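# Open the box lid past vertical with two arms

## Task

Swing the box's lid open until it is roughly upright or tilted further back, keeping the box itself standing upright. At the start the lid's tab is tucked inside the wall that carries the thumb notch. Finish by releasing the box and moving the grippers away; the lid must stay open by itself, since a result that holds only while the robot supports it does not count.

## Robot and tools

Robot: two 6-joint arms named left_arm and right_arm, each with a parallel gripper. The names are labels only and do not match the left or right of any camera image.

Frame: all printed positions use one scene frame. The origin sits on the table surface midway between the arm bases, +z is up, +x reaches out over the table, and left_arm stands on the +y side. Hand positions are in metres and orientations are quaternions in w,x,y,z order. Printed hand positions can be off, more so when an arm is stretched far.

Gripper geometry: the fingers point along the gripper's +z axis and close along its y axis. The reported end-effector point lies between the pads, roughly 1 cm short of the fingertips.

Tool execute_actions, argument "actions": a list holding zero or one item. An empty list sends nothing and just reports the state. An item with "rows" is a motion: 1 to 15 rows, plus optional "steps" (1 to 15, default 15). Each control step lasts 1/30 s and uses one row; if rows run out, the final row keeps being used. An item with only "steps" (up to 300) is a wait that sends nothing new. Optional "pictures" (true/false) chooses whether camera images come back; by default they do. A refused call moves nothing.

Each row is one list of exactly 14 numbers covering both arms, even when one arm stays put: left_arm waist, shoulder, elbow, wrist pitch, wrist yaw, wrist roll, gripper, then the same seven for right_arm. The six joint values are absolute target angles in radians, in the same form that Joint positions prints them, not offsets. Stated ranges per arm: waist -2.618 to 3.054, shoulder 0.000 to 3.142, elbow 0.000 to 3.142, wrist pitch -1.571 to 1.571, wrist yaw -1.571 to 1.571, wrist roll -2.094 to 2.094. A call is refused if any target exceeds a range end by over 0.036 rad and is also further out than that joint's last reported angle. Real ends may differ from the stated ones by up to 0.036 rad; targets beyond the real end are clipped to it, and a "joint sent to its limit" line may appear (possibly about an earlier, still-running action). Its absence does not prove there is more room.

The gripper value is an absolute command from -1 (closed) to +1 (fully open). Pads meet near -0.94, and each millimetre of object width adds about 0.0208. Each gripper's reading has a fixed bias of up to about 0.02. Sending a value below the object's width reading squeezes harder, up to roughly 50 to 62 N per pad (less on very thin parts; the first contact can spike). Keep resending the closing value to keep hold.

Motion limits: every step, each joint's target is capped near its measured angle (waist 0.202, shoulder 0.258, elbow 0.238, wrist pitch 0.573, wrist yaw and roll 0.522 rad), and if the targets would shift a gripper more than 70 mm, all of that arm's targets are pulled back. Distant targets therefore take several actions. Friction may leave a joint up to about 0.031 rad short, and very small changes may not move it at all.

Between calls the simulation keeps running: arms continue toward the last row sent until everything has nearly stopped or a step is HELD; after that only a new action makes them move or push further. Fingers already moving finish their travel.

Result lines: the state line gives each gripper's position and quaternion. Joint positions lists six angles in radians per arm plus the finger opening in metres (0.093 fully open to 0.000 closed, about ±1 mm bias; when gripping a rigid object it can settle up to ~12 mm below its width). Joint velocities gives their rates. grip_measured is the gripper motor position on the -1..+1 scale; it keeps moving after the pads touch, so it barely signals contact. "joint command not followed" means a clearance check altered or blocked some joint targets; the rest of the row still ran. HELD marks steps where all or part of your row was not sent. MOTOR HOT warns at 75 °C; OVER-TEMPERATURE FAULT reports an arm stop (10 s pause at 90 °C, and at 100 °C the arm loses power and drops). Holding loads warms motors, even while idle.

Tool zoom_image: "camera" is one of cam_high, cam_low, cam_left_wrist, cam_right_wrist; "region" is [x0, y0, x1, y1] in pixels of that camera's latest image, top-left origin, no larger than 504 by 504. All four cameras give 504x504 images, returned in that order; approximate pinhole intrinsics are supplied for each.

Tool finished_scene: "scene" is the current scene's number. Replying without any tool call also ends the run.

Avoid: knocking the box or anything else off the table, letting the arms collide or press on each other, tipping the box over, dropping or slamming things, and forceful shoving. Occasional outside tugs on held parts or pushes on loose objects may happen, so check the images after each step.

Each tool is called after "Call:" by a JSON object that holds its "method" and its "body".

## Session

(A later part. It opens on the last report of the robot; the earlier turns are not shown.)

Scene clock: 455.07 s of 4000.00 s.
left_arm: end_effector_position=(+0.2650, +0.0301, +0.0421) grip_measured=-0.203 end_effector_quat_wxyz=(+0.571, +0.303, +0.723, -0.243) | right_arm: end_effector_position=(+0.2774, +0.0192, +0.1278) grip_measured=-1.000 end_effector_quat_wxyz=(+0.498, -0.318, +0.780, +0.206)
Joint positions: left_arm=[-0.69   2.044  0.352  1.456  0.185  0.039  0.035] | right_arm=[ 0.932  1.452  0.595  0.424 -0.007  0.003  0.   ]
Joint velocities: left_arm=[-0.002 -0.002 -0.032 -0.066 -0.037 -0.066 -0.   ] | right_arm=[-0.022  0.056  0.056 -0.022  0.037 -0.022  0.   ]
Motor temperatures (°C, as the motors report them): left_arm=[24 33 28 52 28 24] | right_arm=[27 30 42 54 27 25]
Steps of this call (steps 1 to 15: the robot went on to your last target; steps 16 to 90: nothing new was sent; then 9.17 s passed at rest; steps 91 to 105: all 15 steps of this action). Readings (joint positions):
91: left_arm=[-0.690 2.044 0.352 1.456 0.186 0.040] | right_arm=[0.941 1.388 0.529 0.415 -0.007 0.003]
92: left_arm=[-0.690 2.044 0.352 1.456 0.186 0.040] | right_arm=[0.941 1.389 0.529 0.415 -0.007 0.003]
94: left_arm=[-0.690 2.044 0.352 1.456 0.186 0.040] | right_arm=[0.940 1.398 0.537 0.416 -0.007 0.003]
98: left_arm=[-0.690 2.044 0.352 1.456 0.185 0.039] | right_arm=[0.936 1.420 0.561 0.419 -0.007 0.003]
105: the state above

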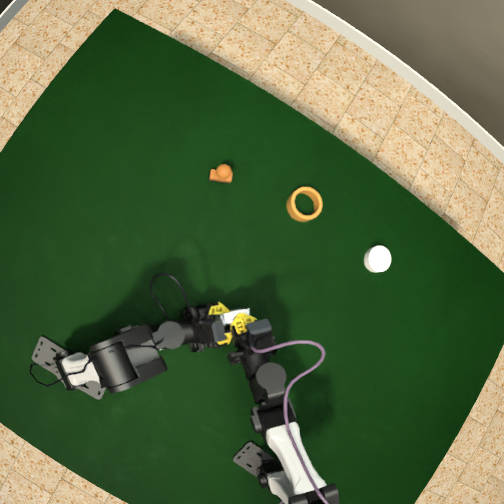

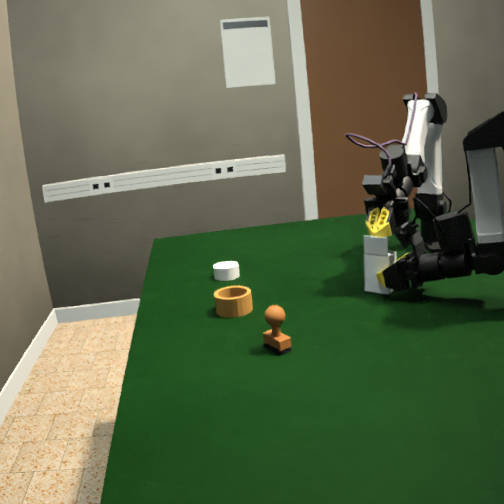

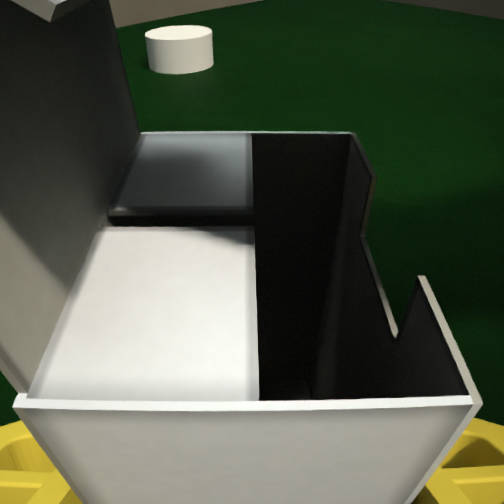

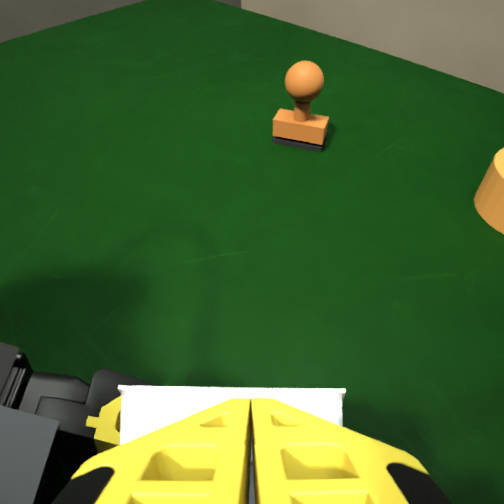

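Call:
{"method": "execute_actions", "body": {"actions": [{"rows": [[-0.70, 2.058, 0.33, 1.47, 0.19, 0.045, -0.22, 0.92, 1.45, 0.61, 0.43, 0, 0, -1],[-0.70, 2.058, 0.33, 1.47, 0.19, 0.045, -0.22, 0.92, 1.432, 0.60, 0.43, 0, 0, -1],[-0.70, 2.058, 0.33, 1.47, 0.19, 0.045, -0.22, 0.92, 1.42, 0.595, 0.43, 0, 0, -1],[-0.70, 2.058, 0.33, 1.47, 0.19, 0.045, -0.22, 0.92, 1.408, 0.59, 0.43, 0, 0, -1],[-0.70, 2.058, 0.33, 1.47, 0.19, 0.045, -0.22, 0.92, 1.396, 0.58, 0.43, 0, 0, -1],[-0.70, 2.058, 0.33, 1.47, 0.19, 0.045, -0.22, 0.92, 1.384, 0.568, 0.43, 0, 0, -1],[-0.70, 2.058, 0.33, 1.47, 0.19, 0.045, -0.22, 0.92, 1.372, 0.555, 0.43, 0, 0, -1],[-0.70, 2.058, 0.33, 1.47, 0.19, 0.045, -0.22, 0.92, 1.36, 0.542, 0.43, 0, 0, -1],[-0.70, 2.058, 0.33, 1.47, 0.19, 0.045, -0.22, 0.92, 1.348, 0.529, 0.43, 0, 0, -1],[-0.70, 2.058, 0.33, 1.47, 0.19, 0.045, -0.22, 0.92, 1.336, 0.516, 0.43, 0, 0, -1],[-0.70, 2.058, 0.33, 1.47, 0.19, 0.045, -0.22, 0.92, 1.324, 0.503, 0.43, 0, 0, -1],[-0.70, 2.058, 0.33, 1.47, 0.19, 0.045, -0.22, 0.92, 1.312, 0.49, 0.43, 0, 0, -1],[-0.70, 2.058, 0.33, 1.47, 0.19, 0.045, -0.22, 0.92, 1.30, 0.477, 0.43, 0, 0, -1],[-0.70, 2.058, 0.33, 1.47, 0.19, 0.045, -0.22, 0.92, 1.29, 0.465, 0.43, 0, 0, -1],[-0.70, 2.058, 0.33, 1.47, 0.19, 0.045, -0.22, 0.92, 1.283, 0.458, 0.43, 0, 0, -1]], "steps": 15}], "pictures": false}}

Call:
{"method": "execute_actions", "body": {"actions": [{"steps": 10}]}}

Scene clock: 471.13 s of 4000.00 s.
left_arm: end_effector_position=(+0.2650, +0.0301, +0.0421) grip_measured=-0.203 end_effector_quat_wxyz=(+0.571, +0.303, +0.723, -0.243) | right_arm: end_effector_position=(+0.2607, +0.0009, +0.1409) grip_measured=-1.000 end_effector_quat_wxyz=(+0.517, -0.311, +0.769, +0.213)
Joint positions: left_arm=[-0.69   2.044  0.352  1.456  0.185  0.039  0.035] | right_arm=[ 0.928  1.315  0.5    0.431 -0.007  0.003  0.   ]
Joint velocities: left_arm=[-0.012  0.002 -0.012 -0.022 -0.081  0.022 -0.001] | right_arm=[-0.012 -0.227 -0.344  0.037 -0.051  0.066  0.   ]
Motor temperatures (°C, as the motors report them): left_arm=[24 33 28 52 28 24] | right_arm=[27 30 43 54 27 25]
Steps of this call (steps 1 to 15: the robot went on to your last target; steps 16 to 90: nothing new was sent; then 12.57 s passed at rest; steps 91 to 105: all 15 steps of this action). Readings (joint positions):
91: left_arm=[-0.690 2.044 0.352 1.456 0.185 0.039] | right_arm=[0.932 1.454 0.596 0.425 -0.007 0.003]
92: left_arm=[-0.690 2.044 0.352 1.456 0.185 0.039] | right_arm=[0.932 1.454 0.596 0.426 -0.007 0.003]
94: left_arm=[-0.690 2.044 0.352 1.456 0.185 0.039] | right_arm=[0.931 1.448 0.596 0.425 -0.007 0.003]
98: left_arm=[-0.690 2.044 0.352 1.456 0.185 0.039] | right_arm=[0.928 1.402 0.589 0.427 -0.007 0.003]
105: the state above

Scene clock: 471.47 s of 4000.00 s.
left_arm: end_effector_position=(+0.2650, +0.0301, +0.0421) grip_measured=-0.203 end_effector_quat_wxyz=(+0.571, +0.303, +0.723, -0.243) | right_arm: end_effector_position=(+0.2570, -0.0027, +0.1360) grip_measured=-1.000 end_effector_quat_wxyz=(+0.513, -0.312, +0.771, +0.211)
Joint positions: left_arm=[-0.69   2.044  0.352  1.456  0.185  0.039  0.035] | right_arm=[ 0.928  1.304  0.479  0.431 -0.007  0.003  0.   ]
Joint velocities: left_arm=[-0.007 -0.007 -0.002 -0.022 -0.11  -0.037 -0.   ] | right_arm=[-0.002 -0.012 -0.012  0.007 -0.022 -0.022  0.   ]
Motor temperatures (°C, as the motors report them): left_arm=[24 33 28 52 28 24] | right_arm=[27 30 42 54 27 25]
Steps of this call (steps 1 to 10: the robot went on to your last target). Readings (joint positions):
1: left_arm=[-0.690 2.044 0.352 1.456 0.185 0.039] | right_arm=[0.928 1.308 0.489 0.431 -0.007 0.003]
2: left_arm=[-0.690 2.044 0.352 1.456 0.185 0.039] | right_arm=[0.928 1.305 0.483 0.431 -0.007 0.003]
4: left_arm=[-0.690 2.044 0.352 1.456 0.185 0.039] | right_arm=[0.928 1.304 0.479 0.431 -0.007 0.003]
8: left_arm=[-0.690 2.044 0.352 1.456 0.185 0.039] | right_arm=[0.928 1.304 0.479 0.431 -0.007 0.003]
10: the state above

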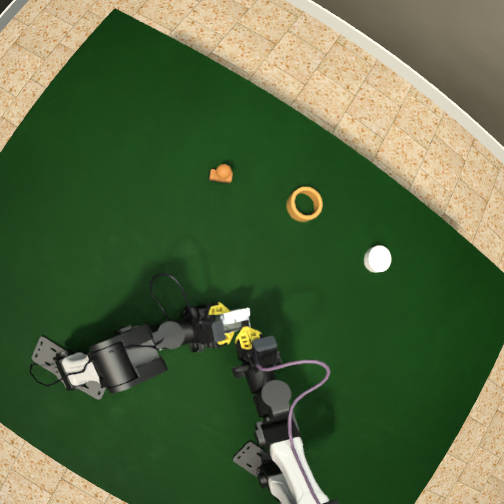

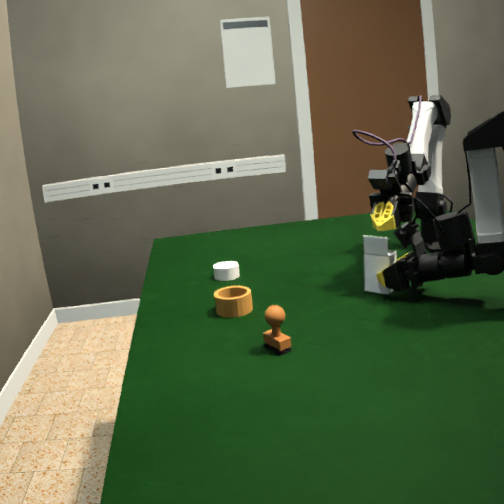

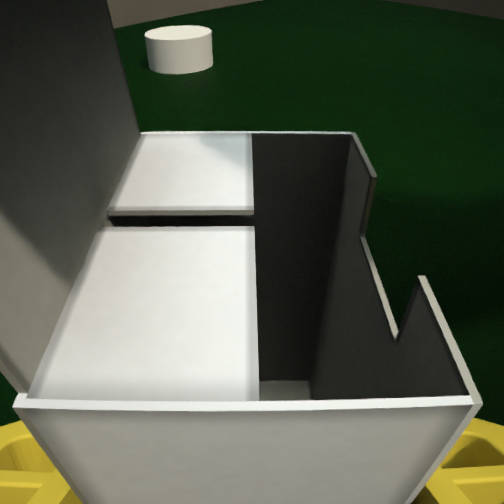

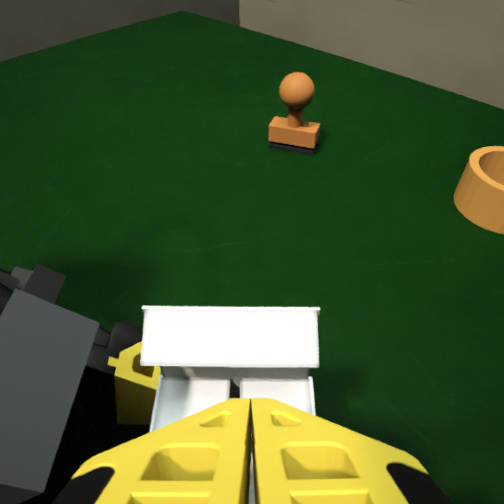

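Call:
{"method": "execute_actions", "body": {"actions": [{"rows": [[-0.70, 2.058, 0.33, 1.47, 0.19, 0.045, -0.22, 0.92, 1.31, 0.47, 0.43, 0, 0, -1],[-0.70, 2.058, 0.33, 1.47, 0.19, 0.045, -0.22, 0.92, 1.33, 0.48, 0.43, 0, 0, -1],[-0.70, 2.058, 0.33, 1.47, 0.19, 0.045, -0.22, 0.92, 1.342, 0.485, 0.43, 0, 0, -1],[-0.70, 2.058, 0.33, 1.47, 0.19, 0.045, -0.22, 0.92, 1.354, 0.49, 0.43, 0, 0, -1],[-0.70, 2.058, 0.33, 1.47, 0.19, 0.045, -0.22, 0.92, 1.366, 0.494, 0.43, 0, 0, -1],[-0.70, 2.058, 0.33, 1.47, 0.19, 0.045, -0.22, 0.92, 1.378, 0.496, 0.43, 0, 0, -1],[-0.70, 2.058, 0.33, 1.47, 0.19, 0.045, -0.22, 0.92, 1.387, 0.496, 0.43, 0, 0, -1]], "steps": 12}]}}

Scene clock: 490.83 s of 4000.00 s.
left_arm: end_effector_position=(+0.2650, +0.0301, +0.0421) grip_measured=-0.203 end_effector_quat_wxyz=(+0.571, +0.303, +0.723, -0.243) | right_arm: end_effector_position=(+0.2574, -0.0022, +0.1107) grip_measured=-1.000 end_effector_quat_wxyz=(+0.486, -0.319, +0.788, +0.200)
Joint positions: left_arm=[-0.69   2.044  0.352  1.456  0.185  0.039  0.035] | right_arm=[ 0.928  1.373  0.479  0.43  -0.007  0.003  0.   ]
Joint velocities: left_arm=[-0.017 -0.007 -0.002 -0.051  0.095  0.066 -0.   ] | right_arm=[ 0.002 -0.002 -0.012  0.051  0.022 -0.022  0.   ]
Motor temperatures (°C, as the motors report them): left_arm=[24 33 28 52 28 24] | right_arm=[27 31 41 54 27 25]
Steps of this call (steps 1 to 30: the robot went on to your last target; steps 31 to 90: nothing new was sent; then 15.97 s passed at rest; steps 91 to 102: all 12 steps of this action). Readings (joint positions):
91: left_arm=[-0.690 2.044 0.352 1.456 0.185 0.039] | right_arm=[0.928 1.304 0.479 0.431 -0.007 0.003]
92: left_arm=[-0.690 2.044 0.352 1.456 0.185 0.039] | right_arm=[0.928 1.304 0.479 0.431 -0.007 0.003]
94: left_arm=[-0.690 2.044 0.352 1.456 0.185 0.039] | right_arm=[0.928 1.311 0.479 0.432 -0.007 0.003]
98: left_arm=[-0.690 2.044 0.352 1.456 0.185 0.039] | right_arm=[0.928 1.357 0.479 0.432 -0.007 0.003]
102: the state above

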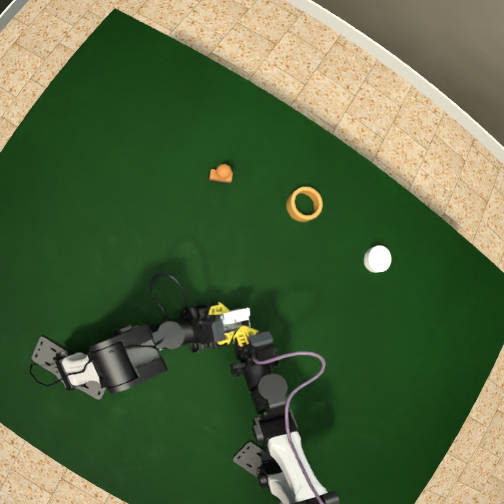

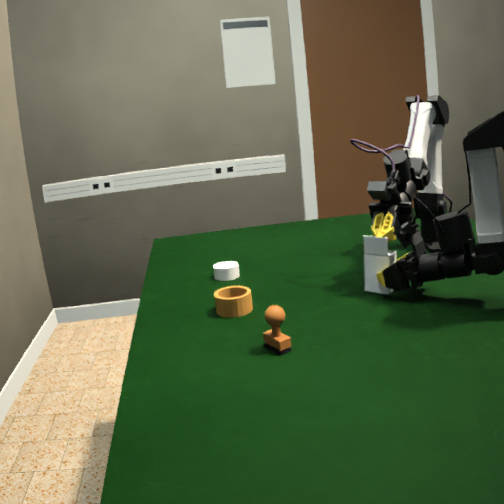

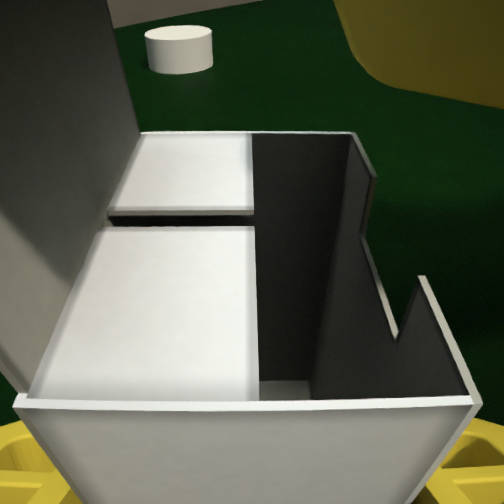

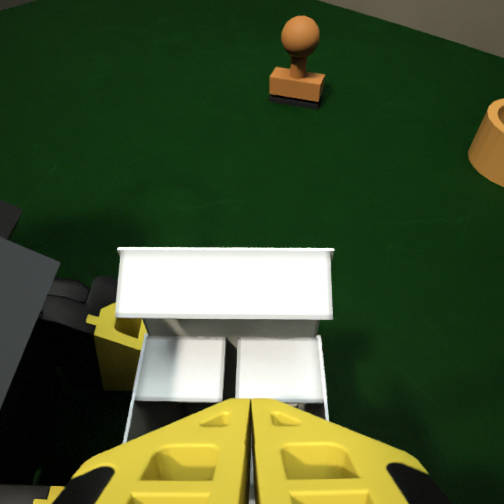

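Call:
{"method": "execute_actions", "body": {"actions": [{"rows": [[-0.70, 2.058, 0.33, 1.47, 0.19, 0.045, -0.22, 0.92, 1.392, 0.505, 0.43, 0, 0, -1],[-0.70, 2.058, 0.33, 1.47, 0.19, 0.045, -0.22, 0.92, 1.402, 0.515, 0.43, 0, 0, -1],[-0.70, 2.058, 0.33, 1.47, 0.19, 0.045, -0.22, 0.92, 1.413, 0.525, 0.43, 0, 0, -1],[-0.70, 2.058, 0.33, 1.47, 0.19, 0.045, -0.22, 0.92, 1.424, 0.535, 0.43, 0, 0, -1],[-0.70, 2.058, 0.33, 1.47, 0.19, 0.045, -0.22, 0.92, 1.435, 0.545, 0.43, 0, 0, -1],[-0.70, 2.058, 0.33, 1.47, 0.19, 0.045, -0.22, 0.92, 1.446, 0.555, 0.43, 0, 0, -1],[-0.70, 2.058, 0.33, 1.47, 0.19, 0.045, -0.22, 0.92, 1.457, 0.565, 0.43, 0, 0, -1],[-0.70, 2.058, 0.33, 1.47, 0.19, 0.045, -0.22, 0.92, 1.468, 0.575, 0.43, 0, 0, -1],[-0.70, 2.058, 0.33, 1.47, 0.19, 0.045, -0.22, 0.92, 1.479, 0.585, 0.43, 0, 0, -1],[-0.70, 2.058, 0.33, 1.47, 0.19, 0.045, -0.22, 0.92, 1.488, 0.594, 0.43, 0, 0, -1],[-0.70, 2.058, 0.33, 1.47, 0.19, 0.045, -0.22, 0.92, 1.496, 0.602, 0.43, 0, 0, -1],[-0.70, 2.058, 0.33, 1.47, 0.19, 0.045, -0.22, 0.92, 1.503, 0.609, 0.43, 0, 0, -1],[-0.70, 2.058, 0.33, 1.47, 0.19, 0.045, -0.22, 0.92, 1.51, 0.616, 0.43, 0, 0, -1],[-0.70, 2.058, 0.33, 1.47, 0.19, 0.045, -0.22, 0.92, 1.517, 0.623, 0.43, 0, 0, -1],[-0.70, 2.058, 0.33, 1.47, 0.19, 0.045, -0.22, 0.92, 1.524, 0.63, 0.43, 0, 0, -1]], "steps": 15}], "pictures": false}}

Call:
{"method": "execute_actions", "body": {"actions": [{"rows": [[-0.70, 2.058, 0.33, 1.47, 0.19, 0.045, -0.22, 0.92, 1.531, 0.637, 0.43, 0, 0, -1],[-0.70, 2.058, 0.33, 1.47, 0.19, 0.045, -0.22, 0.92, 1.538, 0.644, 0.43, 0, 0, -1],[-0.70, 2.058, 0.33, 1.47, 0.19, 0.045, -0.22, 0.92, 1.545, 0.651, 0.43, 0, 0, -1],[-0.70, 2.058, 0.33, 1.47, 0.19, 0.045, -0.22, 0.92, 1.552, 0.658, 0.43, 0, 0, -1],[-0.70, 2.058, 0.33, 1.47, 0.19, 0.045, -0.22, 0.92, 1.559, 0.665, 0.43, 0, 0, -1],[-0.70, 2.058, 0.33, 1.47, 0.19, 0.045, -0.22, 0.92, 1.566, 0.672, 0.43, 0, 0, -1],[-0.70, 2.058, 0.33, 1.47, 0.19, 0.045, -0.22, 0.92, 1.573, 0.679, 0.43, 0, 0, -1],[-0.70, 2.058, 0.33, 1.47, 0.19, 0.045, -0.22, 0.92, 1.58, 0.686, 0.43, 0, 0, -1]], "steps": 13}]}}

Scene clock: 501.50 s of 4000.00 s.
left_arm: end_effector_position=(+0.2650, +0.0301, +0.0421) grip_measured=-0.203 end_effector_quat_wxyz=(+0.571, +0.303, +0.723, -0.243) | right_arm: end_effector_position=(+0.2790, +0.0185, +0.1125) grip_measured=-1.000 end_effector_quat_wxyz=(+0.484, -0.320, +0.790, +0.199)
Joint positions: left_arm=[-0.69   2.044  0.352  1.456  0.185  0.039  0.035] | right_arm=[ 0.928  1.493  0.594  0.43  -0.007  0.003  0.   ]
Joint velocities: left_arm=[-0.002  0.012 -0.007  0.037 -0.051 -0.037 -0.   ] | right_arm=[-0.002  0.198  0.198 -0.022  0.007 -0.037  0.   ]
Motor temperatures (°C, as the motors report them): left_arm=[24 33 28 52 28 24] | right_arm=[27 30 41 54 27 25]
Steps of this call (steps 1 to 15: the robot went on to your last target; steps 16 to 90: nothing new was sent; then 7.17 s passed at rest; steps 91 to 105: all 15 steps of this action). Readings (joint positions):
91: left_arm=[-0.690 2.044 0.352 1.456 0.185 0.039] | right_arm=[0.928 1.373 0.479 0.430 -0.007 0.003]
92: left_arm=[-0.690 2.044 0.352 1.456 0.185 0.039] | right_arm=[0.928 1.373 0.480 0.430 -0.007 0.003]
94: left_arm=[-0.690 2.044 0.352 1.456 0.185 0.039] | right_arm=[0.928 1.385 0.493 0.430 -0.007 0.003]
98: left_arm=[-0.690 2.044 0.352 1.456 0.185 0.039] | right_arm=[0.928 1.429 0.535 0.430 -0.007 0.003]
105: the state above

Scene clock: 501.93 s of 4000.00 s.
left_arm: end_effector_position=(+0.2650, +0.0301, +0.0421) grip_measured=-0.203 end_effector_quat_wxyz=(+0.571, +0.303, +0.723, -0.243) | right_arm: end_effector_position=(+0.2920, +0.0311, +0.1139) grip_measured=-1.000 end_effector_quat_wxyz=(+0.484, -0.320, +0.790, +0.200)
Joint positions: left_arm=[-0.69   2.044  0.352  1.456  0.185  0.039  0.035] | right_arm=[ 0.928  1.56   0.662  0.43  -0.007  0.003  0.   ]
Joint velocities: left_arm=[ 0.007 -0.012  0.012 -0.095  0.022 -0.007 -0.003] | right_arm=[-0.002 -0.007  0.002 -0.066 -0.022 -0.095  0.   ]
Motor temperatures (°C, as the motors report them): left_arm=[24 33 28 52 28 24] | right_arm=[27 30 41 54 27 25]
Steps of this call (steps 1 to 13: all 13 steps of this action). Readings (joint positions):
1: left_arm=[-0.690 2.044 0.352 1.456 0.185 0.039] | right_arm=[0.928 1.500 0.600 0.430 -0.007 0.003]
2: left_arm=[-0.690 2.044 0.352 1.456 0.185 0.039] | right_arm=[0.928 1.507 0.607 0.430 -0.007 0.003]
4: left_arm=[-0.690 2.044 0.352 1.456 0.185 0.039] | right_arm=[0.928 1.520 0.621 0.430 -0.007 0.003]
8: left_arm=[-0.690 2.044 0.352 1.456 0.185 0.039] | right_arm=[0.928 1.548 0.650 0.430 -0.007 0.003]
13: the state above

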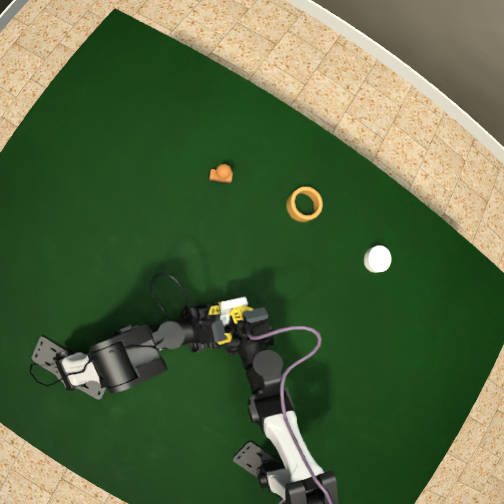

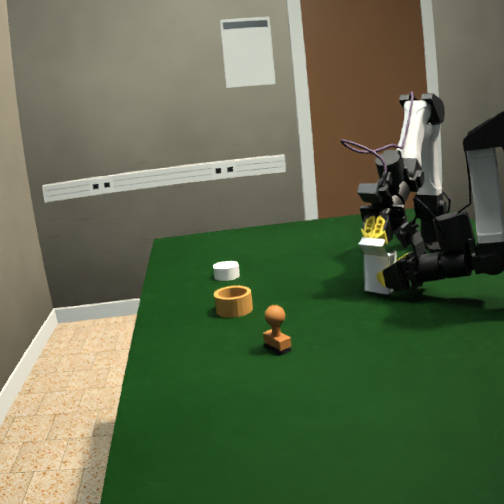

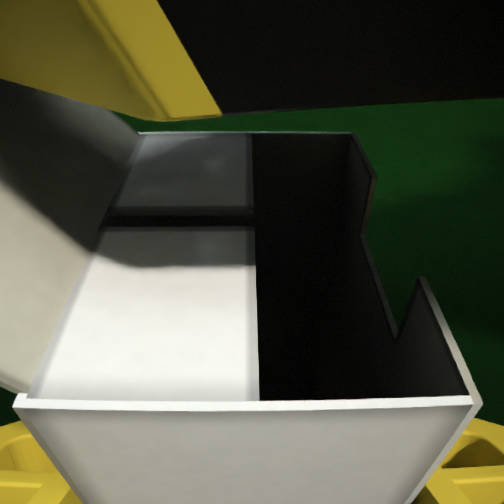

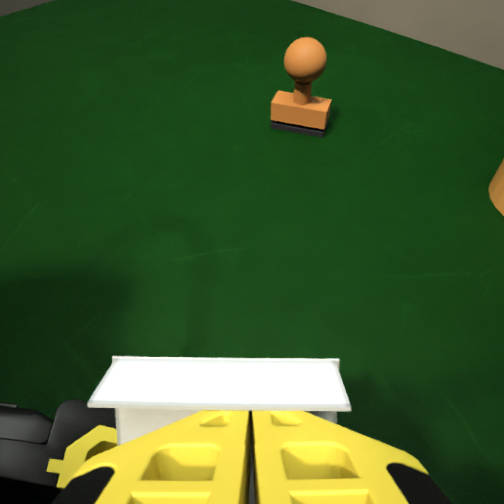

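Call:
{"method": "execute_actions", "body": {"actions": [{"rows": [[-0.69, 2.05, 0.345, 1.465, 0.185, 0.04, -0.22, 0.92, 1.55, 0.65, 0.43, 0, 0, -1],[-0.69, 2.05, 0.345, 1.465, 0.185, 0.04, -0.22, 0.92, 1.537, 0.636, 0.43, 0, 0, -1],[-0.69, 2.05, 0.345, 1.465, 0.185, 0.04, -0.22, 0.92, 1.525, 0.624, 0.43, 0, 0, -1],[-0.69, 2.05, 0.345, 1.465, 0.185, 0.04, -0.22, 0.92, 1.511, 0.611, 0.43, 0, 0, -1],[-0.69, 2.05, 0.345, 1.465, 0.185, 0.04, -0.22, 0.92, 1.496, 0.597, 0.43, 0, 0, -1],[-0.69, 2.05, 0.345, 1.465, 0.185, 0.04, -0.22, 0.92, 1.48, 0.582, 0.43, 0, 0, -1],[-0.69, 2.05, 0.345, 1.465, 0.185, 0.04, -0.22, 0.92, 1.463, 0.566, 0.43, 0, 0, -1],[-0.69, 2.05, 0.345, 1.465, 0.185, 0.04, -0.22, 0.92, 1.445, 0.55, 0.43, 0, 0, -1],[-0.69, 2.05, 0.345, 1.465, 0.185, 0.04, -0.22, 0.92, 1.425, 0.533, 0.43, 0, 0, -1],[-0.69, 2.05, 0.345, 1.465, 0.185, 0.04, -0.22, 0.92, 1.405, 0.516, 0.43, 0, 0, -1],[-0.69, 2.05, 0.345, 1.465, 0.185, 0.04, -0.22, 0.92, 1.383, 0.499, 0.43, 0, 0, -1],[-0.69, 2.05, 0.345, 1.465, 0.185, 0.04, -0.22, 0.92, 1.36, 0.482, 0.43, 0, 0, -1],[-0.69, 2.05, 0.345, 1.465, 0.185, 0.04, -0.22, 0.92, 1.335, 0.465, 0.43, 0, 0, -1],[-0.69, 2.05, 0.345, 1.465, 0.185, 0.04, -0.22, 0.92, 1.31, 0.448, 0.43, 0, 0, -1],[-0.69, 2.05, 0.345, 1.465, 0.185, 0.04, -0.22, 0.92, 1.285, 0.43, 0.43, 0, 0, -1]], "steps": 15}], "pictures": false}}

Call:
{"method": "execute_actions", "body": {"actions": [{"rows": [[-0.69, 2.05, 0.345, 1.465, 0.185, 0.04, -0.15, 0.91, 1.255, 0.41, 0.42, 0, 0, -1],[-0.69, 2.05, 0.345, 1.465, 0.185, 0.04, -0.08, 0.89, 1.225, 0.39, 0.40, 0, 0, -1],[-0.69, 2.05, 0.345, 1.465, 0.185, 0.04, 0.0, 0.87, 1.195, 0.37, 0.38, 0, 0, -1],[-0.69, 2.05, 0.345, 1.465, 0.185, 0.04, 0.08, 0.84, 1.165, 0.35, 0.36, 0, 0, -1],[-0.69, 2.05, 0.345, 1.465, 0.185, 0.04, 0.18, 0.81, 1.135, 0.335, 0.34, 0, 0, -1],[-0.69, 2.05, 0.345, 1.465, 0.185, 0.04, 0.3, 0.78, 1.105, 0.32, 0.32, 0, 0, -1],[-0.69, 2.05, 0.345, 1.465, 0.185, 0.04, 0.42, 0.75, 1.075, 0.31, 0.30, 0, 0, -1],[-0.69, 2.05, 0.345, 1.465, 0.185, 0.04, 0.55, 0.72, 1.05, 0.30, 0.28, 0, 0, -1],[-0.69, 2.05, 0.345, 1.465, 0.185, 0.04, 0.65, 0.69, 1.03, 0.30, 0.26, 0, 0, -1],[-0.69, 2.05, 0.345, 1.465, 0.185, 0.04, 0.7, 0.66, 1.01, 0.30, 0.25, 0, 0, -1],[-0.69, 2.05, 0.345, 1.465, 0.185, 0.04, 0.7, 0.63, 1.0, 0.30, 0.25, 0, 0, -1],[-0.69, 2.05, 0.345, 1.465, 0.185, 0.04, 0.7, 0.60, 1.0, 0.30, 0.25, 0, 0, -1]], "steps": 15}]}}

Scene clock: 519.17 s of 4000.00 s.
left_arm: end_effector_position=(+0.2650, +0.0301, +0.0421) grip_measured=-0.203 end_effector_quat_wxyz=(+0.571, +0.303, +0.723, -0.243) | right_arm: end_effector_position=(+0.2581, -0.0016, +0.1219) grip_measured=-1.000 end_effector_quat_wxyz=(+0.498, -0.316, +0.781, +0.205)
Joint positions: left_arm=[-0.69   2.044  0.352  1.456  0.185  0.039  0.035] | right_arm=[ 0.928  1.346  0.483  0.43  -0.007  0.003  0.   ]
Joint velocities: left_arm=[ 0.002 -0.012 -0.007  0.007  0.007  0.022 -0.   ] | right_arm=[-0.007 -0.735 -0.491 -0.037  0.037  0.007  0.   ]
Motor temperatures (°C, as the motors report them): left_arm=[24 33 28 53 28 24] | right_arm=[27 31 42 55 27 25]
Steps of this call (steps 1 to 15: the robot went on to your last target; steps 16 to 90: nothing new was sent; then 13.73 s passed at rest; steps 91 to 105: all 15 steps of this action). Readings (joint positions):
91: left_arm=[-0.690 2.044 0.352 1.456 0.185 0.039] | right_arm=[0.928 1.560 0.662 0.430 -0.007 0.003]
92: left_arm=[-0.690 2.044 0.352 1.456 0.185 0.039] | right_arm=[0.928 1.560 0.662 0.430 -0.007 0.003]
94: left_arm=[-0.690 2.044 0.352 1.456 0.185 0.039] | right_arm=[0.928 1.552 0.654 0.430 -0.007 0.003]
98: left_arm=[-0.690 2.044 0.352 1.456 0.185 0.039] | right_arm=[0.928 1.494 0.602 0.430 -0.007 0.003]
105: the state above

Scene clock: 519.67 s of 4000.00 s.
left_arm: end_effector_position=(+0.2650, +0.0301, +0.0421) grip_measured=+0.698 end_effector_quat_wxyz=(+0.571, +0.303, +0.723, -0.243) | right_arm: end_effector_position=(+0.2791, -0.1276, +0.1317) grip_measured=-1.000 end_effector_quat_wxyz=(+0.537, -0.184, +0.814, +0.123)
Joint positions: left_arm=[-0.69   2.044  0.352  1.456  0.185  0.039  0.079] | right_arm=[ 0.607  1.017  0.322  0.29  -0.001  0.003  0.   ]
Joint velocities: left_arm=[-0.002 -0.002  0.007 -0.095 -0.051 -0.037  0.001] | right_arm=[-0.134 -0.022  0.012 -0.227  0.022 -0.066  0.   ]
Motor temperatures (°C, as the motors report them): left_arm=[24 33 28 53 28 24] | right_arm=[27 31 42 55 27 25]
Steps of this call (steps 1 to 15: all 15 steps of this action). Readings (joint positions):
1: left_arm=[-0.690 2.044 0.352 1.456 0.185 0.039] | right_arm=[0.927 1.321 0.465 0.430 -0.007 0.003]
2: left_arm=[-0.690 2.044 0.352 1.456 0.185 0.039] | right_arm=[0.922 1.293 0.447 0.429 -0.007 0.003]
4: left_arm=[-0.690 2.044 0.352 1.456 0.185 0.039] | right_arm=[0.892 1.233 0.410 0.418 -0.008 0.003]
8: left_arm=[-0.690 2.044 0.352 1.456 0.185 0.039] | right_arm=[0.777 1.114 0.344 0.364 -0.007 0.003]
15: the state above

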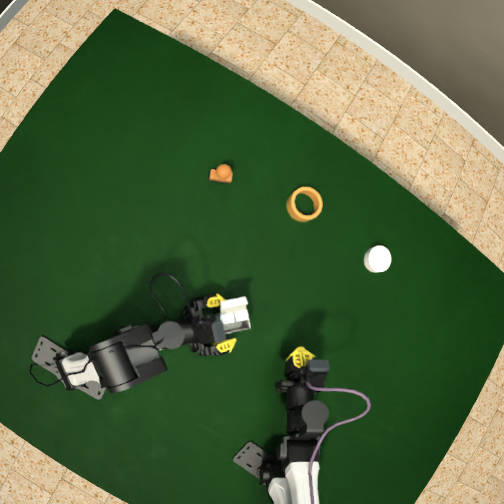

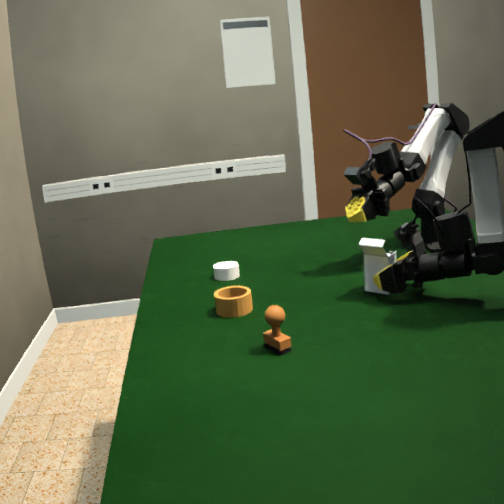

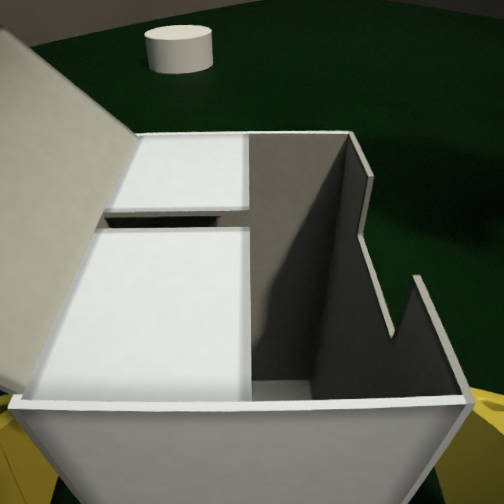

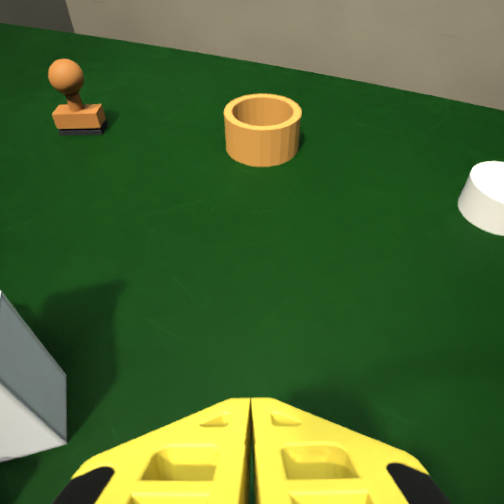

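Call:
{"method": "execute_actions", "body": {"actions": [{"rows": [[-0.685, 2.01, 0.345, 1.40, 0.195, 0.05, 0.8, 0.60, 1.0, 0.30, 0.25, 0, 0, -1],[-0.68, 1.97, 0.345, 1.33, 0.205, 0.06, 0.8, 0.60, 1.0, 0.30, 0.25, 0, 0, -1],[-0.672, 1.92, 0.345, 1.25, 0.22, 0.07, 0.8, 0.60, 1.0, 0.30, 0.25, 0, 0, -1],[-0.664, 1.865, 0.345, 1.17, 0.235, 0.085, 0.8, 0.60, 1.0, 0.30, 0.25, 0, 0, -1],[-0.655, 1.81, 0.345, 1.08, 0.25, 0.10, 0.8, 0.60, 1.0, 0.30, 0.25, 0, 0, -1],[-0.645, 1.75, 0.34, 0.99, 0.265, 0.115, 0.8, 0.60, 1.0, 0.30, 0.25, 0, 0, -1],[-0.635, 1.69, 0.335, 0.90, 0.28, 0.13, 0.8, 0.60, 1.0, 0.30, 0.25, 0, 0, -1],[-0.62, 1.63, 0.325, 0.82, 0.295, 0.145, 0.8, 0.60, 1.0, 0.30, 0.25, 0, 0, -1],[-0.605, 1.57, 0.31, 0.75, 0.31, 0.16, 0.8, 0.60, 1.0, 0.30, 0.25, 0, 0, -1],[-0.59, 1.51, 0.295, 0.69, 0.325, 0.17, 0.8, 0.60, 1.0, 0.30, 0.25, 0, 0, -1],[-0.57, 1.45, 0.28, 0.64, 0.34, 0.18, 0.8, 0.60, 1.0, 0.30, 0.25, 0, 0, -1],[-0.55, 1.39, 0.265, 0.60, 0.355, 0.19, 0.8, 0.60, 1.0, 0.30, 0.25, 0, 0, -1],[-0.53, 1.33, 0.25, 0.56, 0.37, 0.20, 0.8, 0.60, 1.0, 0.30, 0.25, 0, 0, -1],[-0.50, 1.27, 0.24, 0.53, 0.385, 0.20, 0.8, 0.60, 1.0, 0.30, 0.25, 0, 0, -1],[-0.40, 1.15, 0.23, 0.50, 0.40, 0.20, 0.8, 0.60, 1.0, 0.30, 0.25, 0, 0, -1]], "steps": 15}], "pictures": false}}

Call:
{"method": "execute_actions", "body": {"actions": [{"steps": 20}]}}

Scene clock: 536.13 s of 4000.00 s.
left_arm: end_effector_position=(+0.2439, +0.0881, +0.1082) grip_measured=+0.798 end_effector_quat_wxyz=(+0.542, +0.331, +0.742, -0.214) | right_arm: end_effector_position=(+0.2772, -0.1291, +0.1263) grip_measured=-1.000 end_effector_quat_wxyz=(+0.527, -0.185, +0.821, +0.120)
Joint positions: left_arm=[-0.517  1.32   0.275  0.699  0.34   0.164  0.084] | right_arm=[ 0.605  1.017  0.322  0.266 -0.001  0.003  0.   ]
Joint velocities: left_arm=[ 1.243 -2.063 -0.515 -1.736  0.593  0.227  0.001] | right_arm=[-0.012  0.002  0.017  0.037 -0.007 -0.066  0.   ]
Motor temperatures (°C, as the motors report them): left_arm=[24 33 28 53 28 24] | right_arm=[27 30 41 54 27 25]
Steps of this call (steps 1 to 30: the robot went on to your last target; steps 31 to 90: nothing new was sent; then 12.97 s passed at rest; steps 91 to 105: all 15 steps of this action). Readings (joint positions):
91: left_arm=[-0.690 2.042 0.352 1.451 0.185 0.040] | right_arm=[0.605 1.017 0.322 0.266 -0.001 0.003]
92: left_arm=[-0.690 2.033 0.352 1.430 0.187 0.041] | right_arm=[0.605 1.017 0.322 0.266 -0.001 0.003]
94: left_arm=[-0.686 1.980 0.352 1.342 0.199 0.051] | right_arm=[0.605 1.017 0.322 0.266 -0.001 0.003]
98: left_arm=[-0.653 1.760 0.352 1.096 0.240 0.089] | right_arm=[0.605 1.017 0.322 0.266 -0.001 0.003]
105: the state above

Scene clock: 536.80 s of 4000.00 s.
left_arm: end_effector_position=(+0.2379, +0.1215, +0.1086) grip_measured=+0.798 end_effector_quat_wxyz=(+0.527, +0.313, +0.765, -0.198) | right_arm: end_effector_position=(+0.2772, -0.1291, +0.1263) grip_measured=-1.000 end_effector_quat_wxyz=(+0.527, -0.185, +0.821, +0.120)
Joint positions: left_arm=[-0.407  1.161  0.252  0.503  0.392  0.192  0.084] | right_arm=[ 0.605  1.017  0.322  0.266 -0.001  0.003  0.   ]
Joint velocities: left_arm=[-0.017  0.012 -0.002  0.022 -0.037  0.051  0.   ] | right_arm=[ 0.007 -0.027  0.007 -0.007 -0.066 -0.051  0.   ]
Motor temperatures (°C, as the motors report them): left_arm=[24 33 28 53 28 24] | right_arm=[27 30 41 54 27 25]
Steps of this call (steps 1 to 20: the robot went on to your last target). Readings (joint positions):
1: left_arm=[-0.471 1.253 0.259 0.653 0.351 0.170] | right_arm=[0.605 1.017 0.322 0.266 -0.001 0.003]
2: left_arm=[-0.435 1.204 0.252 0.625 0.355 0.173] | right_arm=[0.605 1.017 0.322 0.266 -0.001 0.003]
4: left_arm=[-0.409 1.164 0.252 0.597 0.363 0.180] | right_arm=[0.605 1.017 0.322 0.266 -0.001 0.003]
8: left_arm=[-0.407 1.161 0.252 0.541 0.381 0.187] | right_arm=[0.605 1.017 0.322 0.266 -0.001 0.003]
20: the state above

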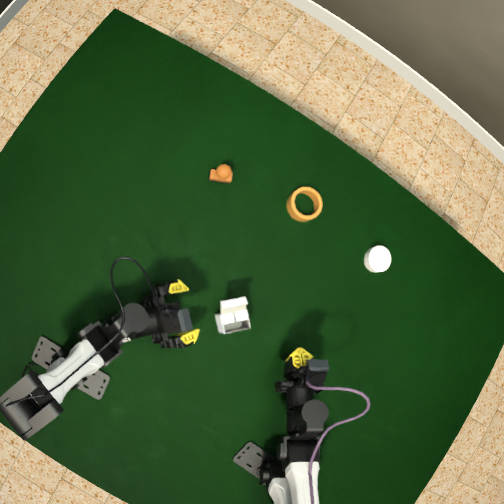

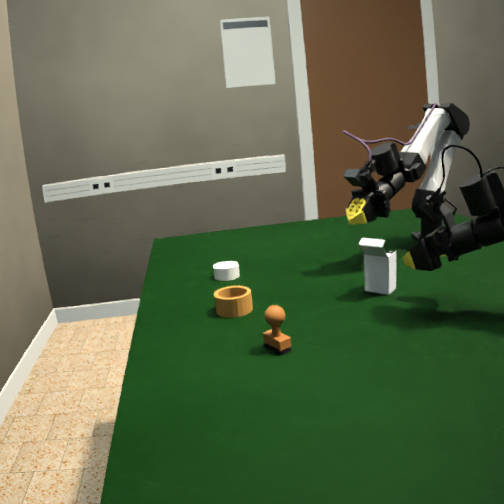

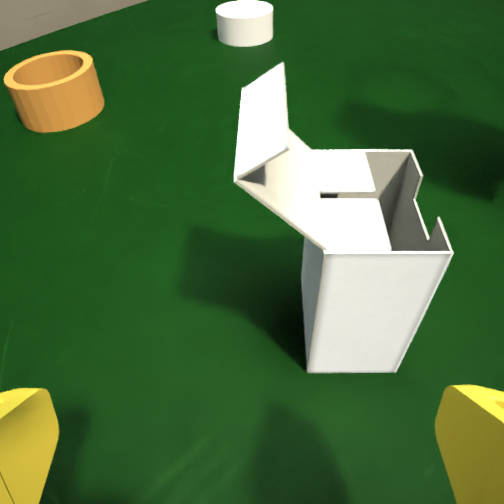

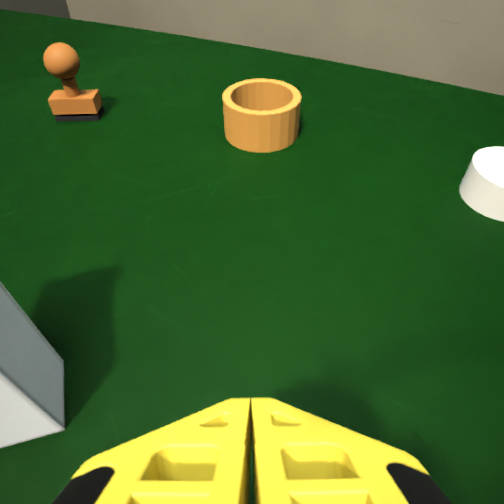

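The box is upright, the lid is open well past vertical, and both arms are clear of it.

Call:
{"method": "finished_scene", "body": {"scene": 1}}

The scene is finished: the task was done.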